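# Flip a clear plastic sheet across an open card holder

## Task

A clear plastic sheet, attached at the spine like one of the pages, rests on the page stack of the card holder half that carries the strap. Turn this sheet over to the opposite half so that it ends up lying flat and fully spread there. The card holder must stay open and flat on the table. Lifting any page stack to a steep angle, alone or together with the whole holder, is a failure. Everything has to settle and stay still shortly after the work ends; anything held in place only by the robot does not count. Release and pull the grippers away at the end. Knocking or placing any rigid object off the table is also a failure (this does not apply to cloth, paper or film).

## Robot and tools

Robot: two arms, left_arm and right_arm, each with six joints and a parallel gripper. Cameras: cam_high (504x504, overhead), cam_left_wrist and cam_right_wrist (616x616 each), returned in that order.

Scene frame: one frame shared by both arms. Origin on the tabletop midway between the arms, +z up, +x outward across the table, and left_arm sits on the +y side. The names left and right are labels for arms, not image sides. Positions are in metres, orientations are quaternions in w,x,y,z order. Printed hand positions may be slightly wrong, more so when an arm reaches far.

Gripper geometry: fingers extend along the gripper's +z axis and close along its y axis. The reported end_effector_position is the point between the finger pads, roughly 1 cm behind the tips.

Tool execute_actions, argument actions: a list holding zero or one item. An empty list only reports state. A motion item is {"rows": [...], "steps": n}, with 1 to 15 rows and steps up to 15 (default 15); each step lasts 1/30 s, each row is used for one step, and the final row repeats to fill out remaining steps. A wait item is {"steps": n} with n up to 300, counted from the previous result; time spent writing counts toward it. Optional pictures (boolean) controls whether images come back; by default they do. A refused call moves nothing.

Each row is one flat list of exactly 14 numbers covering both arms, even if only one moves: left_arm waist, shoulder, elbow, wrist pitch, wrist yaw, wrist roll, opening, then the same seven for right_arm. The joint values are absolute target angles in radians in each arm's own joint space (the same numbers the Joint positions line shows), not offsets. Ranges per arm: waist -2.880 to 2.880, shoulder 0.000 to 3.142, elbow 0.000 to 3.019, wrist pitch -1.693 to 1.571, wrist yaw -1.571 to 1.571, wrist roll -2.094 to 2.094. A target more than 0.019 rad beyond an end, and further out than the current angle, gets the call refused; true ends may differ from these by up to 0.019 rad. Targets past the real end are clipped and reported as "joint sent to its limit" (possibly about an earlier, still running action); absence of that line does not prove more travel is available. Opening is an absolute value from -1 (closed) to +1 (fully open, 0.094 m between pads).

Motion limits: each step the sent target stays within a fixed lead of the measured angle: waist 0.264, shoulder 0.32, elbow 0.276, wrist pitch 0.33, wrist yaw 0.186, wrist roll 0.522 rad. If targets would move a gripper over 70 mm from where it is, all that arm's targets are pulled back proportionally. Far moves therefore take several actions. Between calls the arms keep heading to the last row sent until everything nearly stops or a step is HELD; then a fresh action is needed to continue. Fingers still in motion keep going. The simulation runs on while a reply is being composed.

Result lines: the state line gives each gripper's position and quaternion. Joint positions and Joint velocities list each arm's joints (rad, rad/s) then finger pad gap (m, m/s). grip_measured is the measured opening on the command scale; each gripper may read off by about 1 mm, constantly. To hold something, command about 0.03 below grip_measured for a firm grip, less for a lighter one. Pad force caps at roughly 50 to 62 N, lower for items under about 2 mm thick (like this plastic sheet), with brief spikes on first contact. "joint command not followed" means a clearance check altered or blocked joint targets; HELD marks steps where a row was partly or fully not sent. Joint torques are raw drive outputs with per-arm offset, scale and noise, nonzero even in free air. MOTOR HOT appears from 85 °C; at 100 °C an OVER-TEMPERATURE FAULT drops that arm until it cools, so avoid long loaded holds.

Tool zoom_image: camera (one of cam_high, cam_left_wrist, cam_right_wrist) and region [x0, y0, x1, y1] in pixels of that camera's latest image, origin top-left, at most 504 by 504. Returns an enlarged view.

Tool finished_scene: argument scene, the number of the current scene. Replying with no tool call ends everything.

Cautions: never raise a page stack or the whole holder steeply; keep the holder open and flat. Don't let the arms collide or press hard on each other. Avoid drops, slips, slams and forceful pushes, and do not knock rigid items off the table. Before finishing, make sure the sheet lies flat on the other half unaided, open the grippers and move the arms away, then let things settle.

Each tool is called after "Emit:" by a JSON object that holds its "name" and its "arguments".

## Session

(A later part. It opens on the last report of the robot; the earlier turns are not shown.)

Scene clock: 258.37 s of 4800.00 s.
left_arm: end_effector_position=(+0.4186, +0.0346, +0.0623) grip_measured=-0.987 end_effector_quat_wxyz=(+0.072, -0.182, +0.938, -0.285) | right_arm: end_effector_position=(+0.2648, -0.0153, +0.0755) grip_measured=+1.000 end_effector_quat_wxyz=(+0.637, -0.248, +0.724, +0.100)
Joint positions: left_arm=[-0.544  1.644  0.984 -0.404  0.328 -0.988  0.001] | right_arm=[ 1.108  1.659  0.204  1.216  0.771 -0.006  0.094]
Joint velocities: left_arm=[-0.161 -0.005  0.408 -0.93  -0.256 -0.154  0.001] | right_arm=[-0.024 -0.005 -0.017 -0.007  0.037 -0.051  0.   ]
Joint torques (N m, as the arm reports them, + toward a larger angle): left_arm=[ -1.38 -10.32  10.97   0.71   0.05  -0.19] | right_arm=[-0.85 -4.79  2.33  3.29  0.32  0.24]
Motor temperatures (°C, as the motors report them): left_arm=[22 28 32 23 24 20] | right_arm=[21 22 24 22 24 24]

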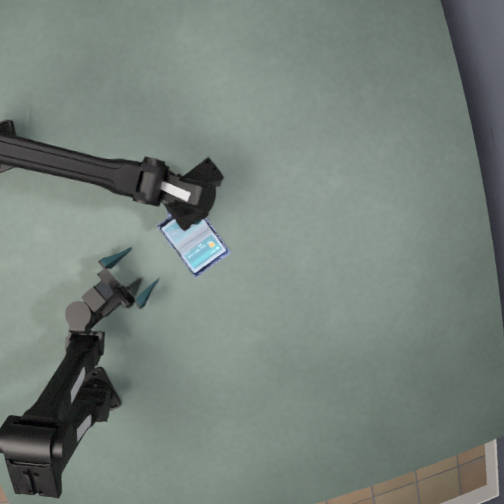

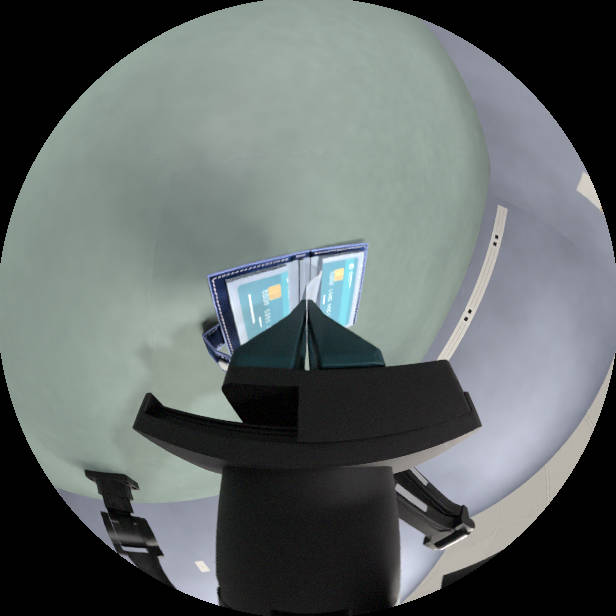

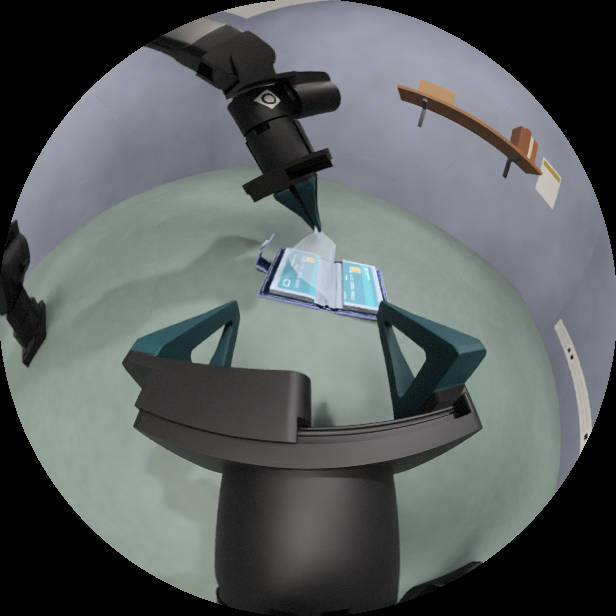

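Emit:
{"name": "execute_actions", "arguments": {"actions": [{"rows": [[-0.561,1.672,1.055,-0.489,0.311,-1.021,-1,1.113,1.665,0.205,1.24,0.776,0,1],[-0.563,1.676,1.065,-0.503,0.305,-1.022,-1,1.113,1.665,0.205,1.24,0.776,0,1],[-0.567,1.683,1.079,-0.522,0.297,-1.023,-1,1.113,1.665,0.205,1.24,0.776,0,1],[-0.572,1.691,1.097,-0.547,0.286,-1.025,-1,1.113,1.665,0.205,1.24,0.776,0,1],[-0.579,1.701,1.119,-0.577,0.272,-1.028,-1,1.113,1.665,0.205,1.24,0.776,0,1],[-0.585,1.710,1.141,-0.607,0.259,-1.030,-1,1.113,1.665,0.205,1.24,0.776,0,1],[-0.591,1.720,1.163,-0.637,0.246,-1.033,-1,1.113,1.665,0.205,1.24,0.776,0,1],[-0.597,1.730,1.185,-0.667,0.232,-1.035,-1,1.113,1.665,0.205,1.24,0.776,0,1],[-0.603,1.740,1.207,-0.697,0.219,-1.037,-1,1.113,1.665,0.205,1.24,0.776,0,1],[-0.609,1.750,1.229,-0.727,0.205,-1.040,-1,1.113,1.665,0.205,1.24,0.776,0,1],[-0.616,1.760,1.250,-0.757,0.192,-1.042,-1,1.113,1.665,0.205,1.24,0.776,0,1],[-0.622,1.770,1.272,-0.787,0.179,-1.045,-1,1.113,1.665,0.205,1.24,0.776,0,1],[-0.628,1.780,1.294,-0.817,0.165,-1.047,-1,1.113,1.665,0.205,1.24,0.776,0,1],[-0.634,1.790,1.316,-0.847,0.152,-1.049,-1,1.113,1.665,0.205,1.24,0.776,0,1],[-0.640,1.800,1.338,-0.877,0.138,-1.052,-1,1.113,1.665,0.205,1.24,0.776,0,1]], "steps": 15}], "pictures": false}}

Emit:
{"name": "execute_actions", "arguments": {"actions": [{"rows": [[-0.646,1.809,1.360,-0.907,0.125,-1.054,-1,1.113,1.665,0.205,1.24,0.776,0,1],[-0.653,1.819,1.382,-0.937,0.112,-1.057,-1,1.113,1.665,0.205,1.24,0.776,0,1],[-0.658,1.828,1.402,-0.964,0.099,-1.059,-1,1.113,1.665,0.205,1.24,0.776,0,1],[-0.663,1.836,1.420,-0.989,0.089,-1.061,-1,1.113,1.665,0.205,1.24,0.776,0,1],[-0.667,1.843,1.434,-1.008,0.080,-1.062,-1,1.113,1.665,0.205,1.24,0.776,0,1],[-0.670,1.847,1.444,-1.021,0.074,-1.064,-1,1.113,1.665,0.205,1.24,0.776,0,1],[-0.671,1.849,1.448,-1.027,0.0715,-1.064,-1,1.113,1.665,0.205,1.24,0.776,0,1]], "steps": 13}]}}

Emit:
{"name": "zoom_image", "arguments": {"camera": "cam_right_wrist", "region": [240, 170, 420, 330]}}

Scene clock: 280.77 s of 4800.00 s.
left_arm: end_effector_position=(+0.4260, +0.0162, +0.0656) grip_measured=-0.987 end_effector_quat_wxyz=(+0.031, -0.202, +0.968, -0.143) | right_arm: end_effector_position=(+0.2648, -0.0154, +0.0755) grip_measured=+1.000 end_effector_quat_wxyz=(+0.637, -0.247, +0.724, +0.099)
Joint positions: left_arm=[-0.619  1.761  1.247 -0.806  0.153 -1.025  0.001] | right_arm=[ 1.108  1.659  0.204  1.216  0.772 -0.006  0.094]
Joint velocities: left_arm=[-0.22   0.23   0.652 -0.862 -0.271 -0.022 -0.   ] | right_arm=[-0.005 -0.005 -0.002 -0.002 -0.051  0.022  0.   ]
Joint torques (N m, as the arm reports them, + toward a larger angle): left_arm=[ -1.5  -12.55  12.07   0.24  -0.01  -0.23] | right_arm=[-0.83 -4.73  2.36  3.47  0.32  0.27]
Motor temperatures (°C, as the motors report them): left_arm=[22 27 36 23 24 20] | right_arm=[21 22 24 22 24 24]
Steps of this call (steps 1 to 30: the robot went on to your last target; steps 31 to 90: nothing new was sent; then 18.90 s passed at rest; steps 91 to 105: all 15 steps of this action). Readings (joint positions):
91: left_arm=[-0.554 1.645 1.009 -0.469 0.316 -1.003] | right_arm=[1.108 1.659 0.204 1.216 0.771 -0.006]
92: left_arm=[-0.554 1.645 1.009 -0.474 0.312 -1.003] | right_arm=[1.108 1.659 0.204 1.216 0.772 -0.006]
94: left_arm=[-0.554 1.651 1.018 -0.500 0.297 -1.004] | right_arm=[1.108 1.659 0.204 1.216 0.772 -0.006]
98: left_arm=[-0.568 1.687 1.083 -0.602 0.246 -1.011] | right_arm=[1.108 1.659 0.204 1.216 0.772 -0.006]
105: the state above

Scene clock: 281.20 s of 4800.00 s.
left_arm: end_effector_position=(+0.4258, +0.0012, +0.0798) grip_measured=-0.987 end_effector_quat_wxyz=(+0.017, -0.198, +0.977, -0.075) | right_arm: end_effector_position=(+0.2648, -0.0154, +0.0755) grip_measured=+1.000 end_effector_quat_wxyz=(+0.637, -0.247, +0.724, +0.099)
Joint positions: left_arm=[-0.666  1.822  1.397 -1.012  0.075 -1.044  0.001] | right_arm=[ 1.108  1.659  0.204  1.216  0.772 -0.006  0.094]
Joint velocities: left_arm=[-0.015 -0.005  0.002 -0.027  0.007 -0.037 -0.001] | right_arm=[-0.005 -0.015 -0.002 -0.017 -0.051 -0.022  0.   ]
Joint torques (N m, as the arm reports them, + toward a larger angle): left_arm=[ -0.72 -13.68  12.26  -0.21  -0.08  -0.22] | right_arm=[-1.09 -4.76  2.31  3.3   0.31  0.26]
Motor temperatures (°C, as the motors report them): left_arm=[22 27 36 23 24 20] | right_arm=[21 22 24 22 24 24]
Steps of this call (steps 1 to 13: all 13 steps of this action). Readings (joint positions):
1: left_arm=[-0.627 1.769 1.269 -0.836 0.139 -1.027] | right_arm=[1.108 1.659 0.204 1.216 0.772 -0.006]
2: left_arm=[-0.633 1.778 1.291 -0.866 0.127 -1.029] | right_arm=[1.108 1.659 0.204 1.216 0.772 -0.006]
4: left_arm=[-0.645 1.795 1.334 -0.923 0.102 -1.034] | right_arm=[1.108 1.659 0.204 1.216 0.772 -0.006]
8: left_arm=[-0.663 1.819 1.392 -0.995 0.076 -1.041] | right_arm=[1.108 1.659 0.204 1.216 0.772 -0.006]
13: the state above

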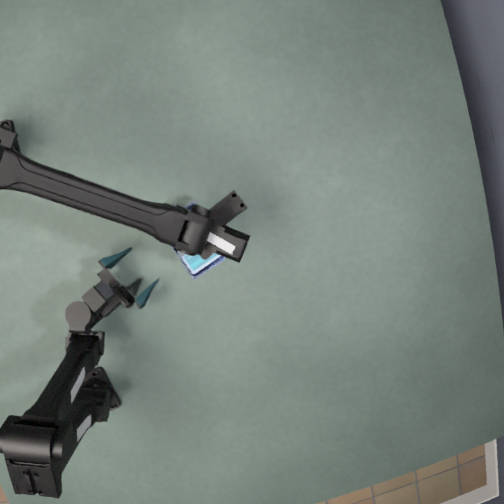

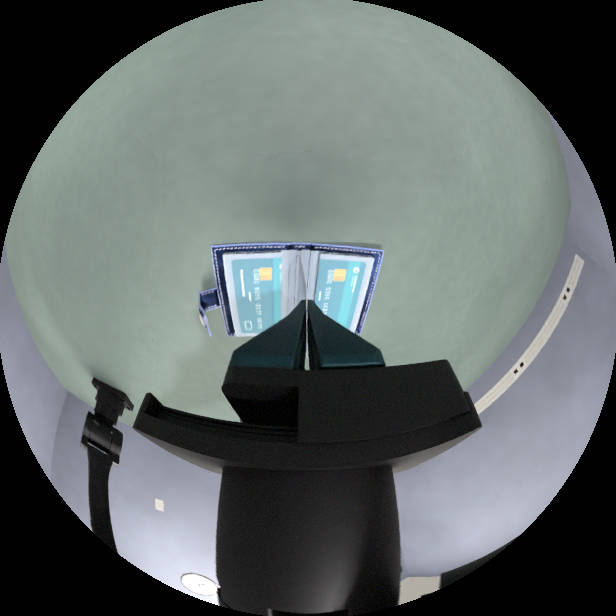

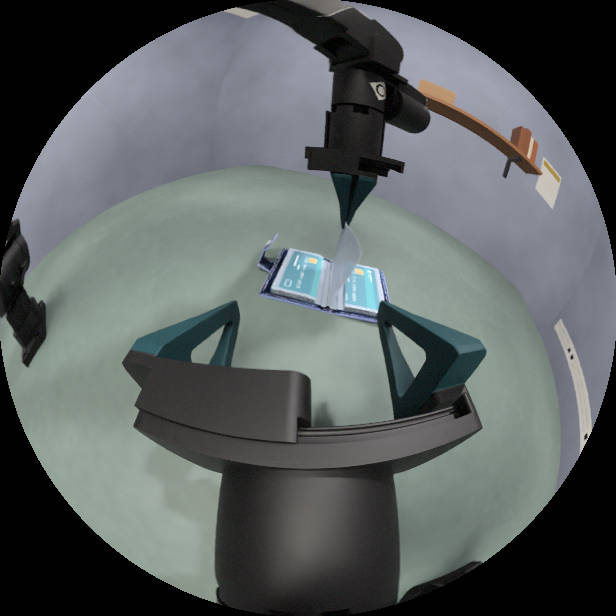

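Region (240, 170, 420, 330) of cam_right_wrist's 616x616 image, scaled by 2.800, with more detail than that image has.

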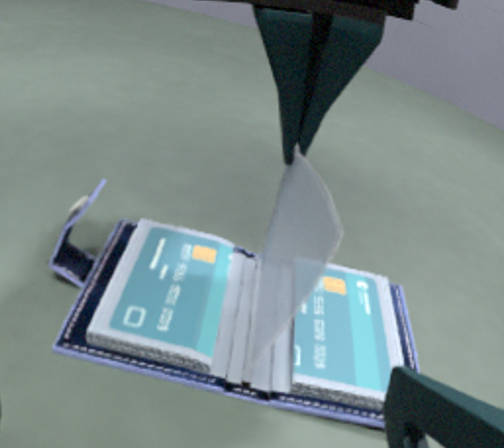

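Emit:
{"name": "execute_actions", "arguments": {"actions": [{"rows": [[-0.672,1.858,1.452,-1.033,0.069,-1.065,-1,1.113,1.665,0.205,1.24,0.776,0,1],[-0.674,1.869,1.463,-1.044,0.065,-1.067,-1,1.113,1.665,0.205,1.24,0.776,0,1],[-0.677,1.880,1.478,-1.059,0.059,-1.070,-1,1.113,1.665,0.205,1.24,0.776,0,1],[-0.680,1.894,1.498,-1.079,0.052,-1.074,-1,1.113,1.665,0.205,1.24,0.776,0,1],[-0.684,1.910,1.521,-1.103,0.043,-1.079,-1,1.113,1.665,0.205,1.24,0.776,0,1],[-0.688,1.926,1.544,-1.127,0.034,-1.083,-1,1.113,1.665,0.205,1.24,0.776,0,1],[-0.693,1.943,1.567,-1.150,0.025,-1.088,-1,1.113,1.665,0.205,1.24,0.776,0,1],[-0.697,1.959,1.590,-1.174,0.017,-1.093,-1,1.113,1.665,0.205,1.24,0.776,0,1],[-0.701,1.975,1.613,-1.198,0.008,-1.097,-1,1.113,1.665,0.205,1.24,0.776,0,1],[-0.705,1.992,1.636,-1.222,-0.001,-1.102,-1,1.113,1.665,0.205,1.24,0.776,0,1],[-0.709,2.008,1.659,-1.246,-0.010,-1.106,-1,1.113,1.665,0.205,1.24,0.776,0,1],[-0.714,2.024,1.682,-1.269,-0.019,-1.111,-1,1.113,1.665,0.205,1.24,0.776,0,1],[-0.718,2.041,1.704,-1.293,-0.028,-1.116,-1,1.113,1.665,0.205,1.24,0.776,0,1],[-0.722,2.057,1.727,-1.317,-0.037,-1.120,-1,1.113,1.665,0.205,1.24,0.776,0,1],[-0.726,2.073,1.750,-1.341,-0.046,-1.125,-1,1.113,1.665,0.205,1.24,0.776,0,1]], "steps": 15}], "pictures": false}}

Emit:
{"name": "execute_actions", "arguments": {"actions": [{"rows": [[-0.730,2.090,1.773,-1.365,-0.054,-1.130,-1,1.113,1.665,0.205,1.24,0.776,0,1],[-0.734,2.106,1.796,-1.389,-0.063,-1.134,-1,1.113,1.665,0.205,1.24,0.776,0,1],[-0.738,2.121,1.817,-1.410,-0.071,-1.138,-1,1.113,1.665,0.205,1.24,0.776,0,1],[-0.742,2.134,1.836,-1.430,-0.079,-1.142,-1,1.113,1.665,0.205,1.24,0.776,0,1],[-0.744,2.145,1.850,-1.445,-0.084,-1.145,-1,1.113,1.665,0.205,1.24,0.776,0,1],[-0.746,2.152,1.861,-1.456,-0.088,-1.147,-1,1.113,1.665,0.205,1.24,0.776,0,1],[-0.747,2.155,1.865,-1.460,-0.090,-1.148,-1,1.113,1.665,0.205,1.24,0.776,0,1]], "steps": 13}]}}

Emit:
{"name": "zoom_image", "arguments": {"camera": "cam_right_wrist", "region": [250, 180, 430, 340]}}

Scene clock: 303.33 s of 4800.00 s.
left_arm: end_effector_position=(+0.4419, -0.0168, +0.0620) grip_measured=-0.987 end_effector_quat_wxyz=(-0.009, -0.202, +0.978, +0.039) | right_arm: end_effector_position=(+0.2648, -0.0154, +0.0755) grip_measured=+1.000 end_effector_quat_wxyz=(+0.637, -0.247, +0.724, +0.099)
Joint positions: left_arm=[-0.706  2.019  1.657 -1.282 -0.036 -1.089  0.001] | right_arm=[ 1.108  1.659  0.204  1.216  0.772 -0.006  0.094]
Joint velocities: left_arm=[-0.151  0.454  0.647 -0.711 -0.227 -0.183 -0.001] | right_arm=[-0.015  0.005  0.017 -0.012 -0.037  0.037  0.   ]
Joint torques (N m, as the arm reports them, + toward a larger angle): left_arm=[ -1.92 -16.4   12.36  -0.35  -0.18  -0.23] | right_arm=[-1.04 -5.05  2.34  3.35  0.31  0.27]
Motor temperatures (°C, as the motors report them): left_arm=[22 28 38 23 24 20] | right_arm=[21 22 24 22 24 24]
Steps of this call (steps 1 to 15: the robot went on to your last target; steps 16 to 90: nothing new was sent; then 18.63 s passed at rest; steps 91 to 105: all 15 steps of this action). Readings (joint positions):
91: left_arm=[-0.666 1.823 1.397 -1.015 0.073 -1.047] | right_arm=[1.108 1.659 0.204 1.216 0.772 -0.006]
92: left_arm=[-0.666 1.825 1.399 -1.019 0.071 -1.047] | right_arm=[1.108 1.659 0.204 1.216 0.772 -0.006]
94: left_arm=[-0.666 1.837 1.414 -1.041 0.061 -1.050] | right_arm=[1.108 1.659 0.204 1.216 0.772 -0.006]
98: left_arm=[-0.673 1.896 1.494 -1.121 0.027 -1.062] | right_arm=[1.108 1.659 0.204 1.216 0.772 -0.006]
105: the state above

Scene clock: 303.77 s of 4800.00 s.
left_arm: end_effector_position=(+0.4406, -0.0318, +0.0535) grip_measured=-0.987 end_effector_quat_wxyz=(-0.025, -0.199, +0.974, +0.104) | right_arm: end_effector_position=(+0.2648, -0.0154, +0.0755) grip_measured=+1.000 end_effector_quat_wxyz=(+0.637, -0.247, +0.724, +0.099)
Joint positions: left_arm=[-0.742  2.131  1.809 -1.445 -0.087 -1.127  0.001] | right_arm=[ 1.108  1.659  0.204  1.216  0.772 -0.006  0.094]
Joint velocities: left_arm=[-0.005  0.005 -0.007 -0.022 -0.007 -0.125 -0.   ] | right_arm=[-0.005  0.005 -0.012  0.012  0.022  0.007  0.   ]
Joint torques (N m, as the arm reports them, + toward a larger angle): left_arm=[ -1.27 -18.14  12.46  -0.92  -0.17  -0.26] | right_arm=[-0.91 -5.04  2.33  3.39  0.26  0.26]
Motor temperatures (°C, as the motors report them): left_arm=[22 28 38 23 24 20] | right_arm=[21 22 24 22 24 24]
Steps of this call (steps 1 to 13: all 13 steps of this action). Readings (joint positions):
1: left_arm=[-0.711 2.035 1.680 -1.306 -0.044 -1.094] | right_arm=[1.108 1.659 0.204 1.216 0.772 -0.006]
2: left_arm=[-0.716 2.051 1.702 -1.330 -0.052 -1.099] | right_arm=[1.108 1.659 0.204 1.216 0.772 -0.006]
4: left_arm=[-0.726 2.082 1.747 -1.375 -0.069 -1.107] | right_arm=[1.108 1.659 0.204 1.216 0.772 -0.006]
8: left_arm=[-0.739 2.125 1.805 -1.431 -0.085 -1.120] | right_arm=[1.108 1.659 0.204 1.216 0.772 -0.006]
13: the state above

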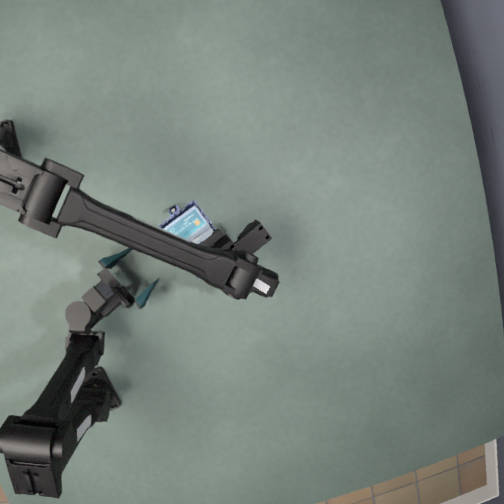

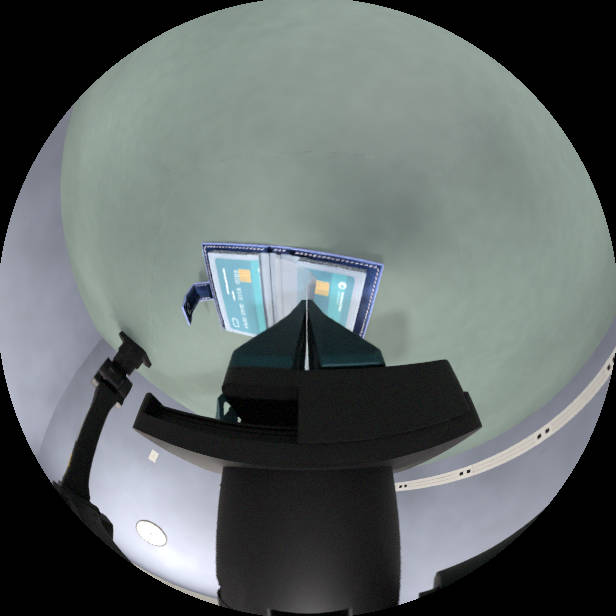

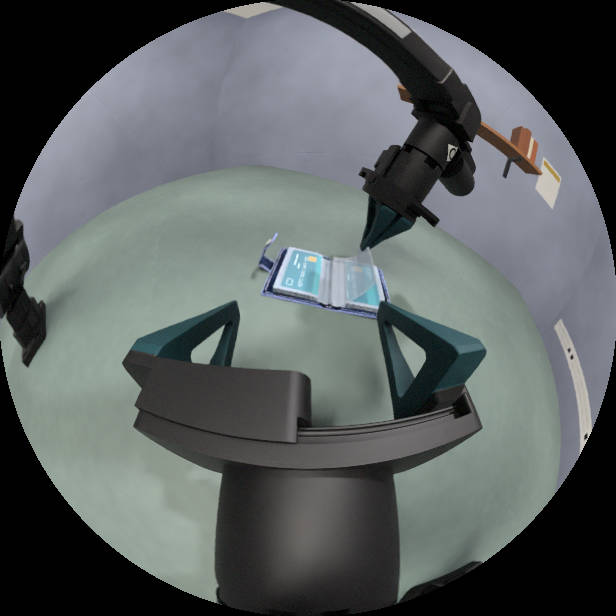

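Region (250, 180, 430, 340) of cam_right_wrist's 616x616 image, scaled by 2.800, with more detail than that image has.

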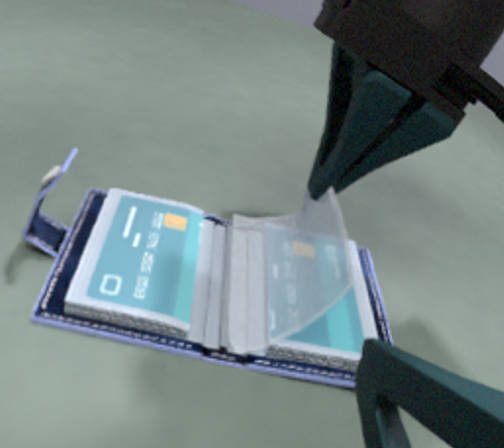

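Emit:
{"name": "execute_actions", "arguments": {"actions": [{"rows": [[-0.751,2.158,1.869,-1.464,-0.091,-1.149,-1,1.113,1.665,0.205,1.24,0.776,0,1],[-0.754,2.164,1.878,-1.471,-0.093,-1.151,-1,1.113,1.665,0.205,1.24,0.776,0,1],[-0.756,2.174,1.891,-1.482,-0.096,-1.153,-1,1.113,1.665,0.205,1.24,0.776,0,1],[-0.758,2.186,1.908,-1.497,-0.101,-1.157,-1,1.113,1.665,0.205,1.24,0.776,0,1],[-0.760,2.199,1.925,-1.512,-0.105,-1.160,-1,1.113,1.665,0.205,1.24,0.776,0,1],[-0.762,2.212,1.942,-1.527,-0.109,-1.164,-1,1.113,1.665,0.205,1.24,0.776,0,1],[-0.764,2.224,1.960,-1.542,-0.114,-1.167,-1,1.113,1.665,0.205,1.24,0.776,0,1],[-0.766,2.237,1.977,-1.557,-0.118,-1.171,-1,1.113,1.665,0.205,1.24,0.776,0,1],[-0.768,2.249,1.994,-1.572,-0.122,-1.174,-1,1.113,1.665,0.205,1.24,0.776,0,1],[-0.770,2.262,2.011,-1.587,-0.127,-1.178,-1,1.113,1.665,0.205,1.24,0.776,0,1],[-0.772,2.274,2.028,-1.602,-0.131,-1.181,-1,1.113,1.665,0.205,1.24,0.776,0,1],[-0.774,2.287,2.046,-1.617,-0.135,-1.185,-1,1.113,1.665,0.205,1.24,0.776,0,1],[-0.776,2.298,2.061,-1.630,-0.139,-1.188,-1,1.113,1.665,0.205,1.24,0.776,0,1],[-0.777,2.306,2.072,-1.640,-0.142,-1.190,-1,1.113,1.665,0.205,1.24,0.776,0,1],[-0.778,2.312,2.080,-1.647,-0.144,-1.192,-1,1.113,1.665,0.205,1.24,0.776,0,1]], "steps": 15}], "pictures": false}}

Emit:
{"name": "execute_actions", "arguments": {"actions": [{"steps": 8}]}}

Emit:
{"name": "zoom_image", "arguments": {"camera": "cam_right_wrist", "region": [260, 190, 440, 340]}}

Scene clock: 321.87 s of 4800.00 s.
left_arm: end_effector_position=(+0.4534, -0.0482, +0.0492) grip_measured=-0.987 end_effector_quat_wxyz=(-0.029, -0.199, +0.967, +0.159) | right_arm: end_effector_position=(+0.2648, -0.0154, +0.0755) grip_measured=+1.000 end_effector_quat_wxyz=(+0.637, -0.247, +0.724, +0.099)
Joint positions: left_arm=[-0.763  2.264  2.011 -1.612 -0.139 -1.163  0.001] | right_arm=[ 1.108  1.659  0.204  1.216  0.772 -0.006  0.094]
Joint velocities: left_arm=[-0.073  0.317  0.31  -0.286 -0.095 -0.125 -0.   ] | right_arm=[ 0.005 -0.005 -0.002 -0.002 -0.022  0.007  0.   ]
Joint torques (N m, as the arm reports them, + toward a larger angle): left_arm=[ -2.08 -19.17  12.05  -1.06  -0.18  -0.28] | right_arm=[-0.45 -4.83  2.41  3.43  0.3   0.27]
Motor temperatures (°C, as the motors report them): left_arm=[22 29 38 23 24 20] | right_arm=[21 22 24 22 24 24]
Steps of this call (steps 1 to 15: the robot went on to your last target; steps 16 to 90: nothing new was sent; then 14.60 s passed at rest; steps 91 to 105: all 15 steps of this action). Readings (joint positions):
91: left_arm=[-0.742 2.131 1.810 -1.447 -0.087 -1.131] | right_arm=[1.108 1.659 0.204 1.216 0.772 -0.006]
92: left_arm=[-0.742 2.132 1.812 -1.450 -0.089 -1.131] | right_arm=[1.108 1.659 0.204 1.216 0.772 -0.006]
94: left_arm=[-0.742 2.138 1.825 -1.466 -0.094 -1.134] | right_arm=[1.108 1.659 0.204 1.216 0.772 -0.006]
98: left_arm=[-0.746 2.175 1.896 -1.518 -0.111 -1.143] | right_arm=[1.108 1.659 0.204 1.216 0.772 -0.006]
105: the state above

Scene clock: 322.13 s of 4800.00 s.
left_arm: end_effector_position=(+0.4485, -0.0501, +0.0387) grip_measured=-0.987 end_effector_quat_wxyz=(-0.037, -0.198, +0.964, +0.173) | right_arm: end_effector_position=(+0.2648, -0.0154, +0.0755) grip_measured=+1.000 end_effector_quat_wxyz=(+0.637, -0.247, +0.724, +0.099)
Joint positions: left_arm=[-0.771  2.29   2.023 -1.631 -0.141 -1.173  0.001] | right_arm=[ 1.108  1.659  0.204  1.216  0.772 -0.006  0.094]
Joint velocities: left_arm=[-0.015 -0.015  0.042 -0.042 -0.007 -0.051  0.   ] | right_arm=[-0.015  0.005  0.012 -0.022 -0.007 -0.007  0.   ]
Joint torques (N m, as the arm reports them, + toward a larger angle): left_arm=[ -1.53 -19.97  12.27  -1.25  -0.25  -0.25] | right_arm=[-1.18 -4.72  2.32  3.44  0.31  0.28]
Motor temperatures (°C, as the motors report them): left_arm=[22 29 38 23 24 20] | right_arm=[21 22 24 22 24 24]
Steps of this call (steps 1 to 8: the robot went on to your last target). Readings (joint positions):
1: left_arm=[-0.765 2.273 2.019 -1.620 -0.141 -1.166] | right_arm=[1.108 1.659 0.204 1.216 0.772 -0.006]
2: left_arm=[-0.767 2.280 2.022 -1.623 -0.141 -1.167] | right_arm=[1.108 1.659 0.204 1.216 0.772 -0.006]
4: left_arm=[-0.770 2.287 2.023 -1.628 -0.141 -1.170] | right_arm=[1.108 1.659 0.204 1.216 0.772 -0.006]
8: the state above

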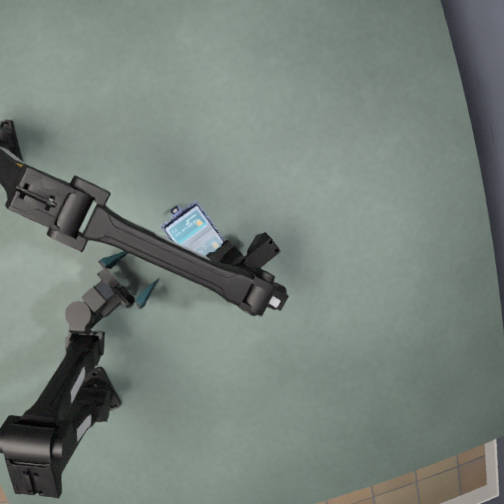

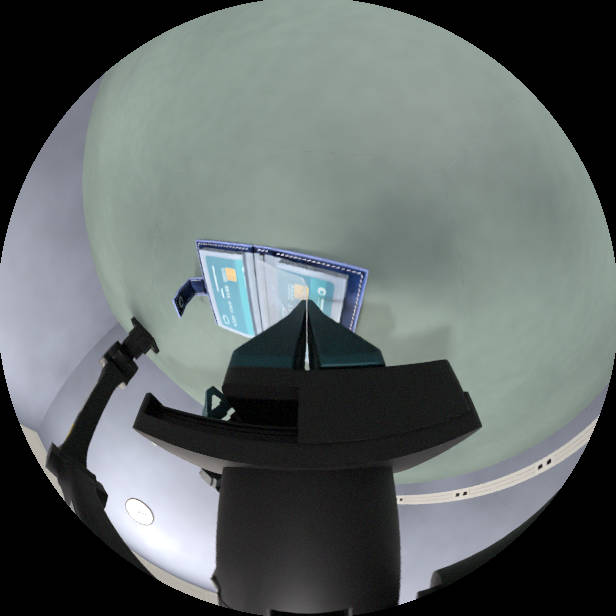

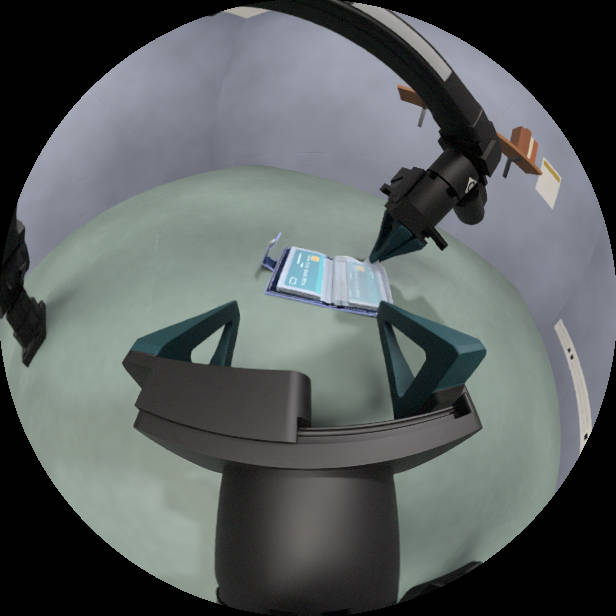

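Region (260, 190, 440, 340) of cam_right_wrist's 616x616 image, scaled by 2.800, with more detail than that image has.

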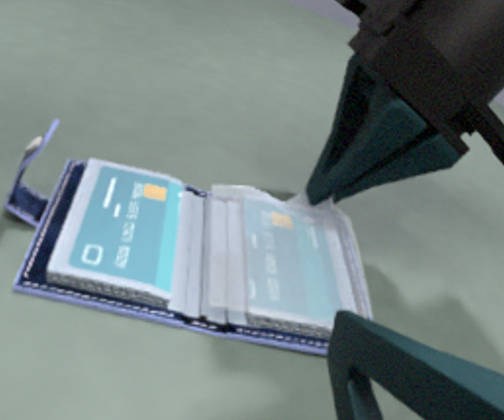

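Emit:
{"name": "execute_actions", "arguments": {"actions": [{"rows": [[-0.778,2.312,2.080,-1.647,-0.144,-1.192,-0.95,1.113,1.665,0.205,1.24,0.776,0,1],[-0.778,2.312,2.080,-1.647,-0.144,-1.192,-0.89,1.113,1.665,0.205,1.24,0.776,0,1],[-0.778,2.312,2.080,-1.647,-0.144,-1.192,-0.82,1.113,1.665,0.205,1.24,0.776,0,1],[-0.778,2.312,2.080,-1.647,-0.144,-1.192,-0.74,1.113,1.665,0.205,1.24,0.776,0,1],[-0.778,2.312,2.080,-1.647,-0.144,-1.192,-0.65,1.113,1.665,0.205,1.24,0.776,0,1],[-0.778,2.312,2.080,-1.647,-0.144,-1.192,-0.56,1.113,1.665,0.205,1.24,0.776,0,1],[-0.778,2.312,2.080,-1.647,-0.144,-1.192,-0.47,1.113,1.665,0.205,1.24,0.776,0,1],[-0.778,2.312,2.080,-1.647,-0.144,-1.192,-0.38,1.113,1.665,0.205,1.24,0.776,0,1],[-0.778,2.312,2.080,-1.647,-0.144,-1.192,-0.29,1.113,1.665,0.205,1.24,0.776,0,1],[-0.778,2.312,2.080,-1.647,-0.144,-1.192,-0.2,1.113,1.665,0.205,1.24,0.776,0,1],[-0.778,2.312,2.080,-1.647,-0.144,-1.192,-0.1,1.113,1.665,0.205,1.24,0.776,0,1],[-0.778,2.312,2.080,-1.647,-0.144,-1.192,0.0,1.113,1.665,0.205,1.24,0.776,0,1],[-0.778,2.312,2.080,-1.647,-0.144,-1.192,0.1,1.113,1.665,0.205,1.24,0.776,0,1],[-0.778,2.312,2.080,-1.647,-0.144,-1.192,0.2,1.113,1.665,0.205,1.24,0.776,0,1],[-0.778,2.312,2.080,-1.647,-0.144,-1.192,0.3,1.113,1.665,0.205,1.24,0.776,0,1]], "steps": 15}], "pictures": false}}

Emit:
{"name": "execute_actions", "arguments": {"actions": [{"rows": [[-0.778,2.312,2.080,-1.647,-0.144,-1.192,0.38,1.113,1.665,0.205,1.24,0.776,0,1],[-0.778,2.312,2.080,-1.647,-0.144,-1.192,0.45,1.113,1.665,0.205,1.24,0.776,0,1]], "steps": 10}]}}

Emit:
{"name": "zoom_image", "arguments": {"camera": "cam_left_wrist", "region": [170, 220, 410, 380]}}

Emit:
{"name": "zoom_image", "arguments": {"camera": "cam_right_wrist", "region": [260, 190, 440, 340]}}

Scene clock: 337.40 s of 4800.00 s.
left_arm: end_effector_position=(+0.4491, -0.0506, +0.0396) grip_measured=+0.251 end_effector_quat_wxyz=(-0.036, -0.199, +0.964, +0.172) | right_arm: end_effector_position=(+0.2648, -0.0154, +0.0755) grip_measured=+1.000 end_effector_quat_wxyz=(+0.637, -0.247, +0.724, +0.099)
Joint positions: left_arm=[-0.771  2.29   2.026 -1.632 -0.141 -1.175  0.059] | right_arm=[ 1.108  1.659  0.204  1.216  0.772 -0.006  0.094]
Joint velocities: left_arm=[ 0.005 -0.024 -0.007  0.002 -0.051 -0.007  0.092] | right_arm=[-0.005 -0.005  0.007 -0.012 -0.037 -0.007  0.   ]
Joint torques (N m, as the arm reports them, + toward a larger angle): left_arm=[ -1.51 -19.82  12.17  -1.28  -0.25  -0.27] | right_arm=[-0.94 -4.82  2.33  3.35  0.32  0.28]
Motor temperatures (°C, as the motors report them): left_arm=[22 30 39 23 24 20] | right_arm=[21 22 24 22 24 24]
Steps of this call (steps 1 to 30: the robot went on to your last target; steps 31 to 90: nothing new was sent; then 11.77 s passed at rest; steps 91 to 105: all 15 steps of this action). Readings (joint positions):
91: left_arm=[-0.771 2.290 2.026 -1.632 -0.141 -1.175] | right_arm=[1.108 1.659 0.204 1.216 0.772 -0.006]
92: left_arm=[-0.771 2.290 2.026 -1.632 -0.141 -1.175] | right_arm=[1.108 1.659 0.204 1.216 0.772 -0.006]
94: left_arm=[-0.771 2.290 2.026 -1.632 -0.141 -1.175] | right_arm=[1.108 1.659 0.204 1.216 0.772 -0.006]
98: left_arm=[-0.771 2.290 2.026 -1.632 -0.141 -1.175] | right_arm=[1.108 1.659 0.204 1.216 0.772 -0.006]
105: the state above

Scene clock: 337.73 s of 4800.00 s.
left_arm: end_effector_position=(+0.4491, -0.0506, +0.0396) grip_measured=+0.447 end_effector_quat_wxyz=(-0.036, -0.199, +0.964, +0.172) | right_arm: end_effector_position=(+0.2648, -0.0154, +0.0755) grip_measured=+1.000 end_effector_quat_wxyz=(+0.637, -0.247, +0.724, +0.099)
Joint positions: left_arm=[-0.771  2.29   2.026 -1.632 -0.141 -1.175  0.068] | right_arm=[ 1.108  1.659  0.204  1.216  0.772 -0.006  0.094]
Joint velocities: left_arm=[-0.005 -0.005 -0.002 -0.007 -0.037 -0.081  0.   ] | right_arm=[-0.005 -0.015 -0.002  0.002 -0.022  0.022  0.   ]
Joint torques (N m, as the arm reports them, + toward a larger angle): left_arm=[ -1.53 -19.78  12.18  -1.29  -0.23  -0.27] | right_arm=[-1.04 -5.03  2.42  3.42  0.29  0.26]
Motor temperatures (°C, as the motors report them): left_arm=[22 30 39 23 24 20] | right_arm=[21 22 24 22 24 24]
Steps of this call (steps 1 to 10: all 10 steps of this action). Readings (joint positions):
1: left_arm=[-0.771 2.290 2.026 -1.632 -0.141 -1.175] | right_arm=[1.108 1.659 0.204 1.216 0.772 -0.006]
2: left_arm=[-0.771 2.290 2.026 -1.632 -0.141 -1.175] | right_arm=[1.108 1.659 0.204 1.216 0.772 -0.006]
4: left_arm=[-0.771 2.290 2.026 -1.632 -0.141 -1.175] | right_arm=[1.108 1.659 0.204 1.216 0.772 -0.006]
8: left_arm=[-0.771 2.290 2.026 -1.632 -0.141 -1.175] | right_arm=[1.108 1.659 0.204 1.216 0.772 -0.006]
10: the state above

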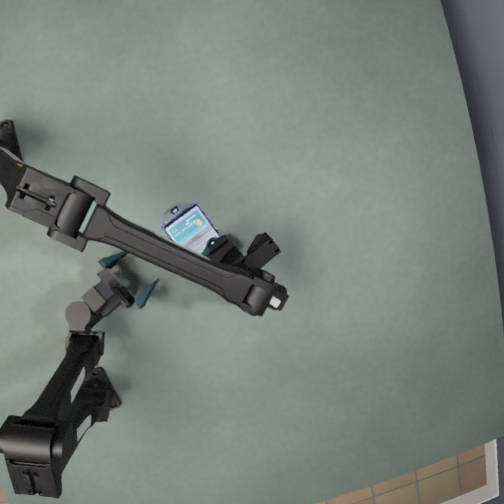

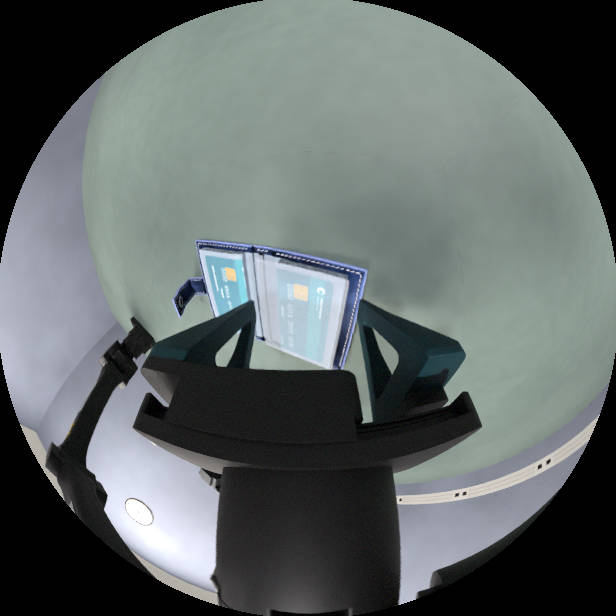

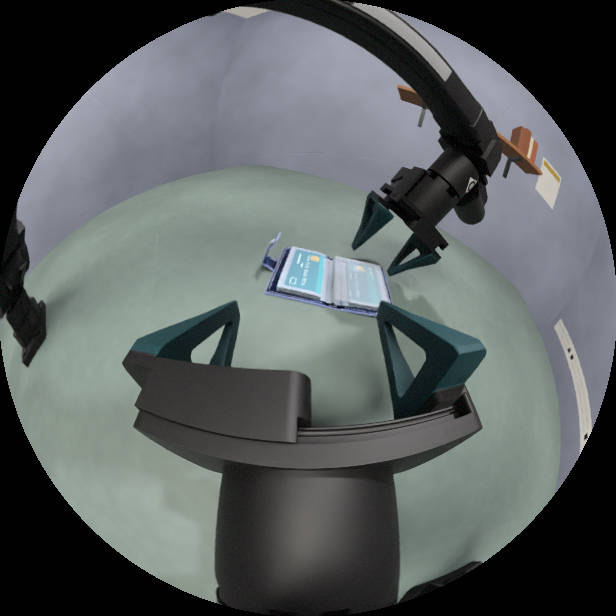

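Region (170, 220, 410, 380) of cam_left_wrist's 616x616 image, scaled by 2.100, with more detail than that image has.

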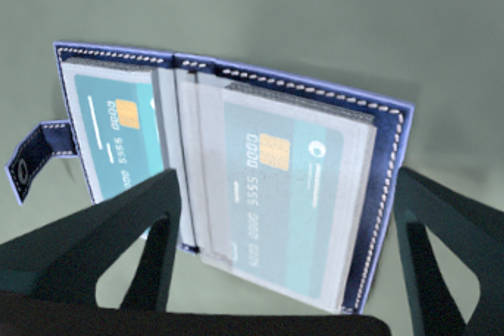

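Region (260, 190, 440, 340) of cam_right_wrist's 616x616 image, scaled by 2.800, with more detail than that image has.

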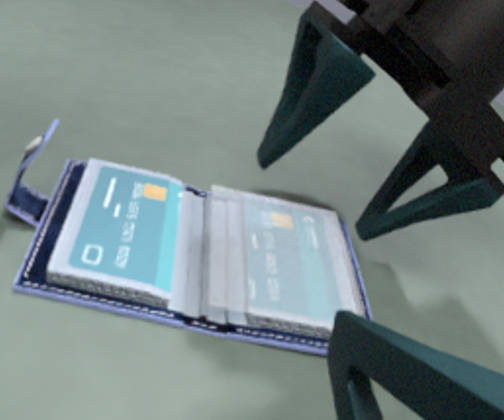

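Emit:
{"name": "execute_actions", "arguments": {"actions": [{"rows": [[-0.778,2.29,2.080,-1.647,-0.144,-1.192,0.45,1.113,1.665,0.205,1.24,0.776,0,1],[-0.778,2.27,2.080,-1.647,-0.144,-1.192,0.45,1.118,1.665,0.205,1.24,0.776,0,1],[-0.778,2.255,2.080,-1.647,-0.144,-1.192,0.45,1.125,1.665,0.205,1.24,0.776,0,1],[-0.778,2.235,2.080,-1.647,-0.144,-1.192,0.45,1.135,1.665,0.205,1.24,0.776,0,1],[-0.775,2.21,2.080,-1.647,-0.144,-1.192,0.45,1.145,1.665,0.205,1.24,0.776,0,1],[-0.77,2.185,2.080,-1.647,-0.144,-1.192,0.45,1.155,1.665,0.205,1.24,0.776,0,1],[-0.76,2.16,2.07,-1.64,-0.144,-1.192,0.45,1.165,1.665,0.205,1.24,0.776,0,1],[-0.745,2.13,2.05,-1.63,-0.144,-1.192,0.45,1.175,1.665,0.205,1.24,0.776,0,1],[-0.725,2.10,2.03,-1.62,-0.144,-1.192,0.45,1.185,1.665,0.205,1.24,0.776,0,1],[-0.70,2.07,2.01,-1.61,-0.144,-1.192,0.45,1.195,1.665,0.205,1.24,0.776,0,1],[-0.675,2.04,1.99,-1.60,-0.144,-1.192,0.45,1.205,1.665,0.205,1.24,0.776,0,1],[-0.65,2.01,1.97,-1.59,-0.144,-1.192,0.45,1.215,1.665,0.205,1.24,0.776,0,1],[-0.625,1.98,1.95,-1.58,-0.144,-1.192,0.45,1.225,1.665,0.205,1.24,0.776,0,1],[-0.60,1.95,1.93,-1.57,-0.144,-1.192,0.45,1.235,1.665,0.205,1.24,0.776,0,1],[-0.575,1.92,1.91,-1.56,-0.144,-1.192,0.45,1.245,1.665,0.205,1.24,0.776,0,1]], "steps": 15}], "pictures": false}}

Emit:
{"name": "execute_actions", "arguments": {"actions": [{"rows": [[-0.545,1.89,1.88,-1.55,-0.144,-1.192,0.45,1.255,1.665,0.205,1.24,0.776,0,1],[-0.515,1.86,1.85,-1.54,-0.144,-1.192,0.45,1.265,1.665,0.205,1.24,0.776,0,1],[-0.485,1.83,1.82,-1.53,-0.144,-1.192,0.45,1.273,1.665,0.205,1.24,0.776,0,1],[-0.455,1.80,1.79,-1.52,-0.144,-1.192,0.45,1.278,1.665,0.205,1.24,0.776,0,1],[-0.425,1.77,1.76,-1.51,-0.144,-1.192,0.45,1.28,1.665,0.205,1.24,0.776,0,1],[-0.395,1.74,1.73,-1.50,-0.144,-1.192,0.45,1.28,1.665,0.205,1.24,0.776,0,1],[-0.365,1.71,1.70,-1.49,-0.144,-1.192,0.45,1.28,1.665,0.205,1.24,0.776,0,1],[-0.335,1.685,1.675,-1.48,-0.144,-1.192,0.45,1.28,1.665,0.205,1.24,0.776,0,1],[-0.31,1.665,1.655,-1.475,-0.144,-1.192,0.45,1.28,1.665,0.205,1.24,0.776,0,1],[-0.29,1.65,1.64,-1.47,-0.144,-1.192,0.45,1.28,1.665,0.205,1.24,0.776,0,1],[-0.275,1.64,1.63,-1.47,-0.144,-1.192,0.45,1.28,1.665,0.205,1.24,0.776,0,1],[-0.27,1.635,1.625,-1.47,-0.144,-1.192,0.45,1.28,1.665,0.205,1.24,0.776,0,1]], "steps": 15}]}}

Emit:
{"name": "zoom_image", "arguments": {"camera": "cam_high", "region": [140, 190, 260, 300]}}

Scene clock: 357.77 s of 4800.00 s.
left_arm: end_effector_position=(+0.4682, -0.0269, +0.1458) grip_measured=+0.447 end_effector_quat_wxyz=(+0.015, -0.231, +0.968, +0.098) | right_arm: end_effector_position=(+0.2294, +0.0072, +0.0755) grip_measured=+1.000 end_effector_quat_wxyz=(+0.630, -0.287, +0.709, +0.135)
Joint positions: left_arm=[-0.721  2.085  1.982 -1.608 -0.141 -1.175  0.068] | right_arm=[ 1.219  1.659  0.204  1.216  0.772 -0.006  0.094]
Joint velocities: left_arm=[ 0.435 -0.884 -0.339  0.183  0.037 -0.022  0.   ] | right_arm=[0.278 0.005 0.002 0.007 0.007 0.066 0.   ]
Joint torques (N m, as the arm reports them, + toward a larger angle): left_arm=[  2.65 -21.5    7.97   0.17  -0.18  -0.19] | right_arm=[-0.55 -4.96  2.36  3.41  0.24  0.29]
Motor temperatures (°C, as the motors report them): left_arm=[22 31 39 23 24 20] | right_arm=[21 22 24 22 24 24]
Steps of this call (steps 1 to 15: the robot went on to your last target; steps 16 to 90: nothing new was sent; then 16.53 s passed at rest; steps 91 to 105: all 15 steps of this action). Readings (joint positions):
91: left_arm=[-0.771 2.290 2.026 -1.632 -0.141 -1.175] | right_arm=[1.108 1.659 0.204 1.216 0.772 -0.006]
92: left_arm=[-0.771 2.290 2.026 -1.632 -0.141 -1.175] | right_arm=[1.108 1.659 0.204 1.216 0.772 -0.006]
94: left_arm=[-0.771 2.287 2.026 -1.632 -0.141 -1.175] | right_arm=[1.110 1.659 0.204 1.216 0.772 -0.006]
98: left_arm=[-0.771 2.255 2.026 -1.632 -0.141 -1.175] | right_arm=[1.144 1.659 0.204 1.216 0.772 -0.006]
105: the state above

Scene clock: 358.27 s of 4800.00 s.
left_arm: end_effector_position=(+0.4930, +0.2593, +0.2623) grip_measured=+0.447 end_effector_quat_wxyz=(+0.078, -0.462, +0.883, +0.030) | right_arm: end_effector_position=(+0.2112, +0.0168, +0.0755) grip_measured=+1.000 end_effector_quat_wxyz=(+0.626, -0.306, +0.701, +0.152)
Joint positions: left_arm=[-0.245  1.639  1.644 -1.493 -0.146 -1.176  0.068] | right_arm=[ 1.273  1.659  0.204  1.216  0.772 -0.006  0.094]
Joint velocities: left_arm=[ 0.737 -0.376 -0.188 -0.012 -0.051  0.037 -0.   ] | right_arm=[-0.015 -0.005 -0.012 -0.007 -0.066  0.037  0.   ]
Joint torques (N m, as the arm reports them, + toward a larger angle): left_arm=[ -6.92 -12.13   8.8    1.25   0.01  -0.21] | right_arm=[-1.15 -4.97  2.39  3.27  0.29  0.27]
Motor temperatures (°C, as the motors report them): left_arm=[22 31 39 23 24 20] | right_arm=[21 22 24 22 24 24]
Steps of this call (steps 1 to 15: all 15 steps of this action). Readings (joint positions):
1: left_arm=[-0.704 2.055 1.970 -1.602 -0.141 -1.175] | right_arm=[1.229 1.659 0.204 1.216 0.772 -0.006]
2: left_arm=[-0.684 2.023 1.955 -1.594 -0.141 -1.175] | right_arm=[1.239 1.659 0.204 1.216 0.772 -0.006]
4: left_arm=[-0.636 1.959 1.918 -1.579 -0.141 -1.175] | right_arm=[1.257 1.659 0.204 1.216 0.772 -0.006]
8: left_arm=[-0.510 1.830 1.821 -1.542 -0.141 -1.175] | right_arm=[1.273 1.659 0.204 1.216 0.772 -0.006]
15: the state above

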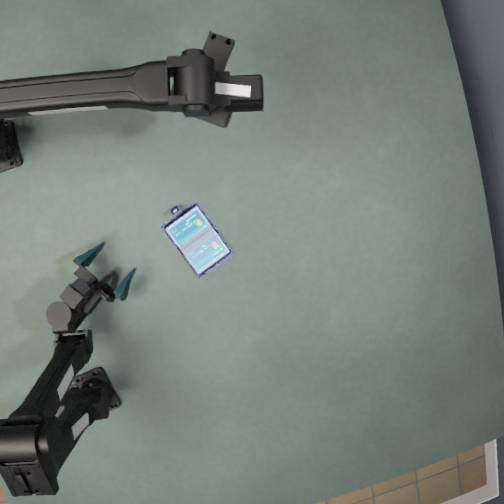

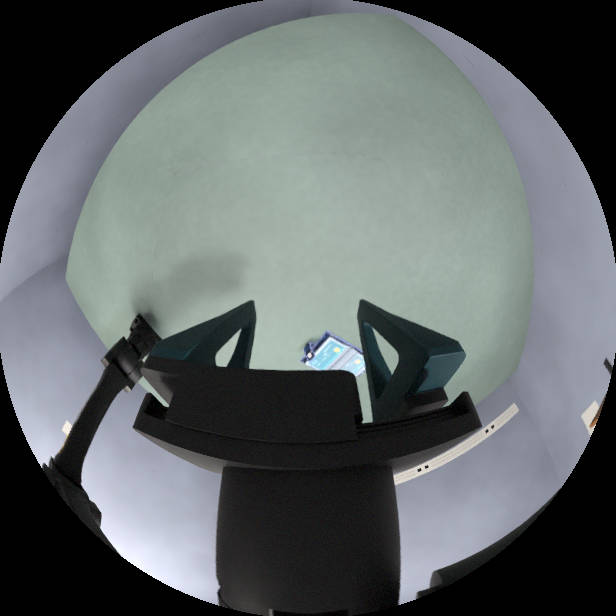

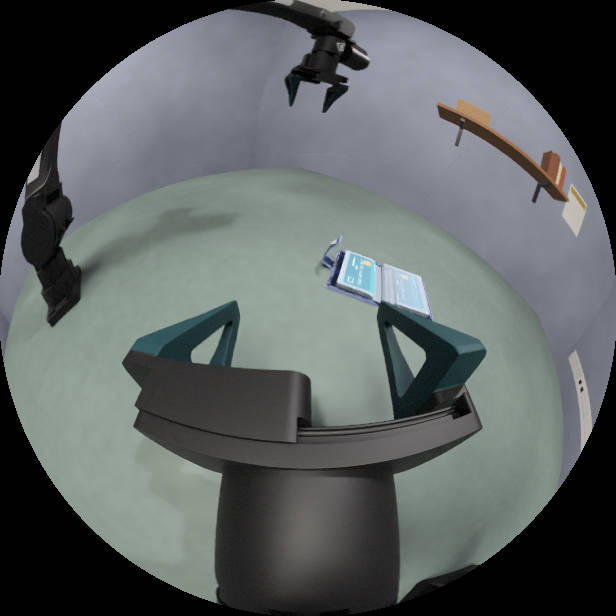

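Region (140, 190, 260, 300) of cam_high's 504x504 image, scaled by 4.200, with more detail than that image has; it fills the top 462 rows of this view, and the rest is white.

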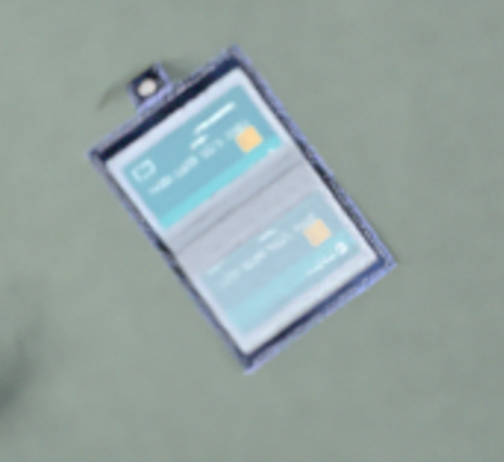

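Emit:
{"name": "finished_scene", "arguments": {"scene": 2}}

The scene is finished: the task was done.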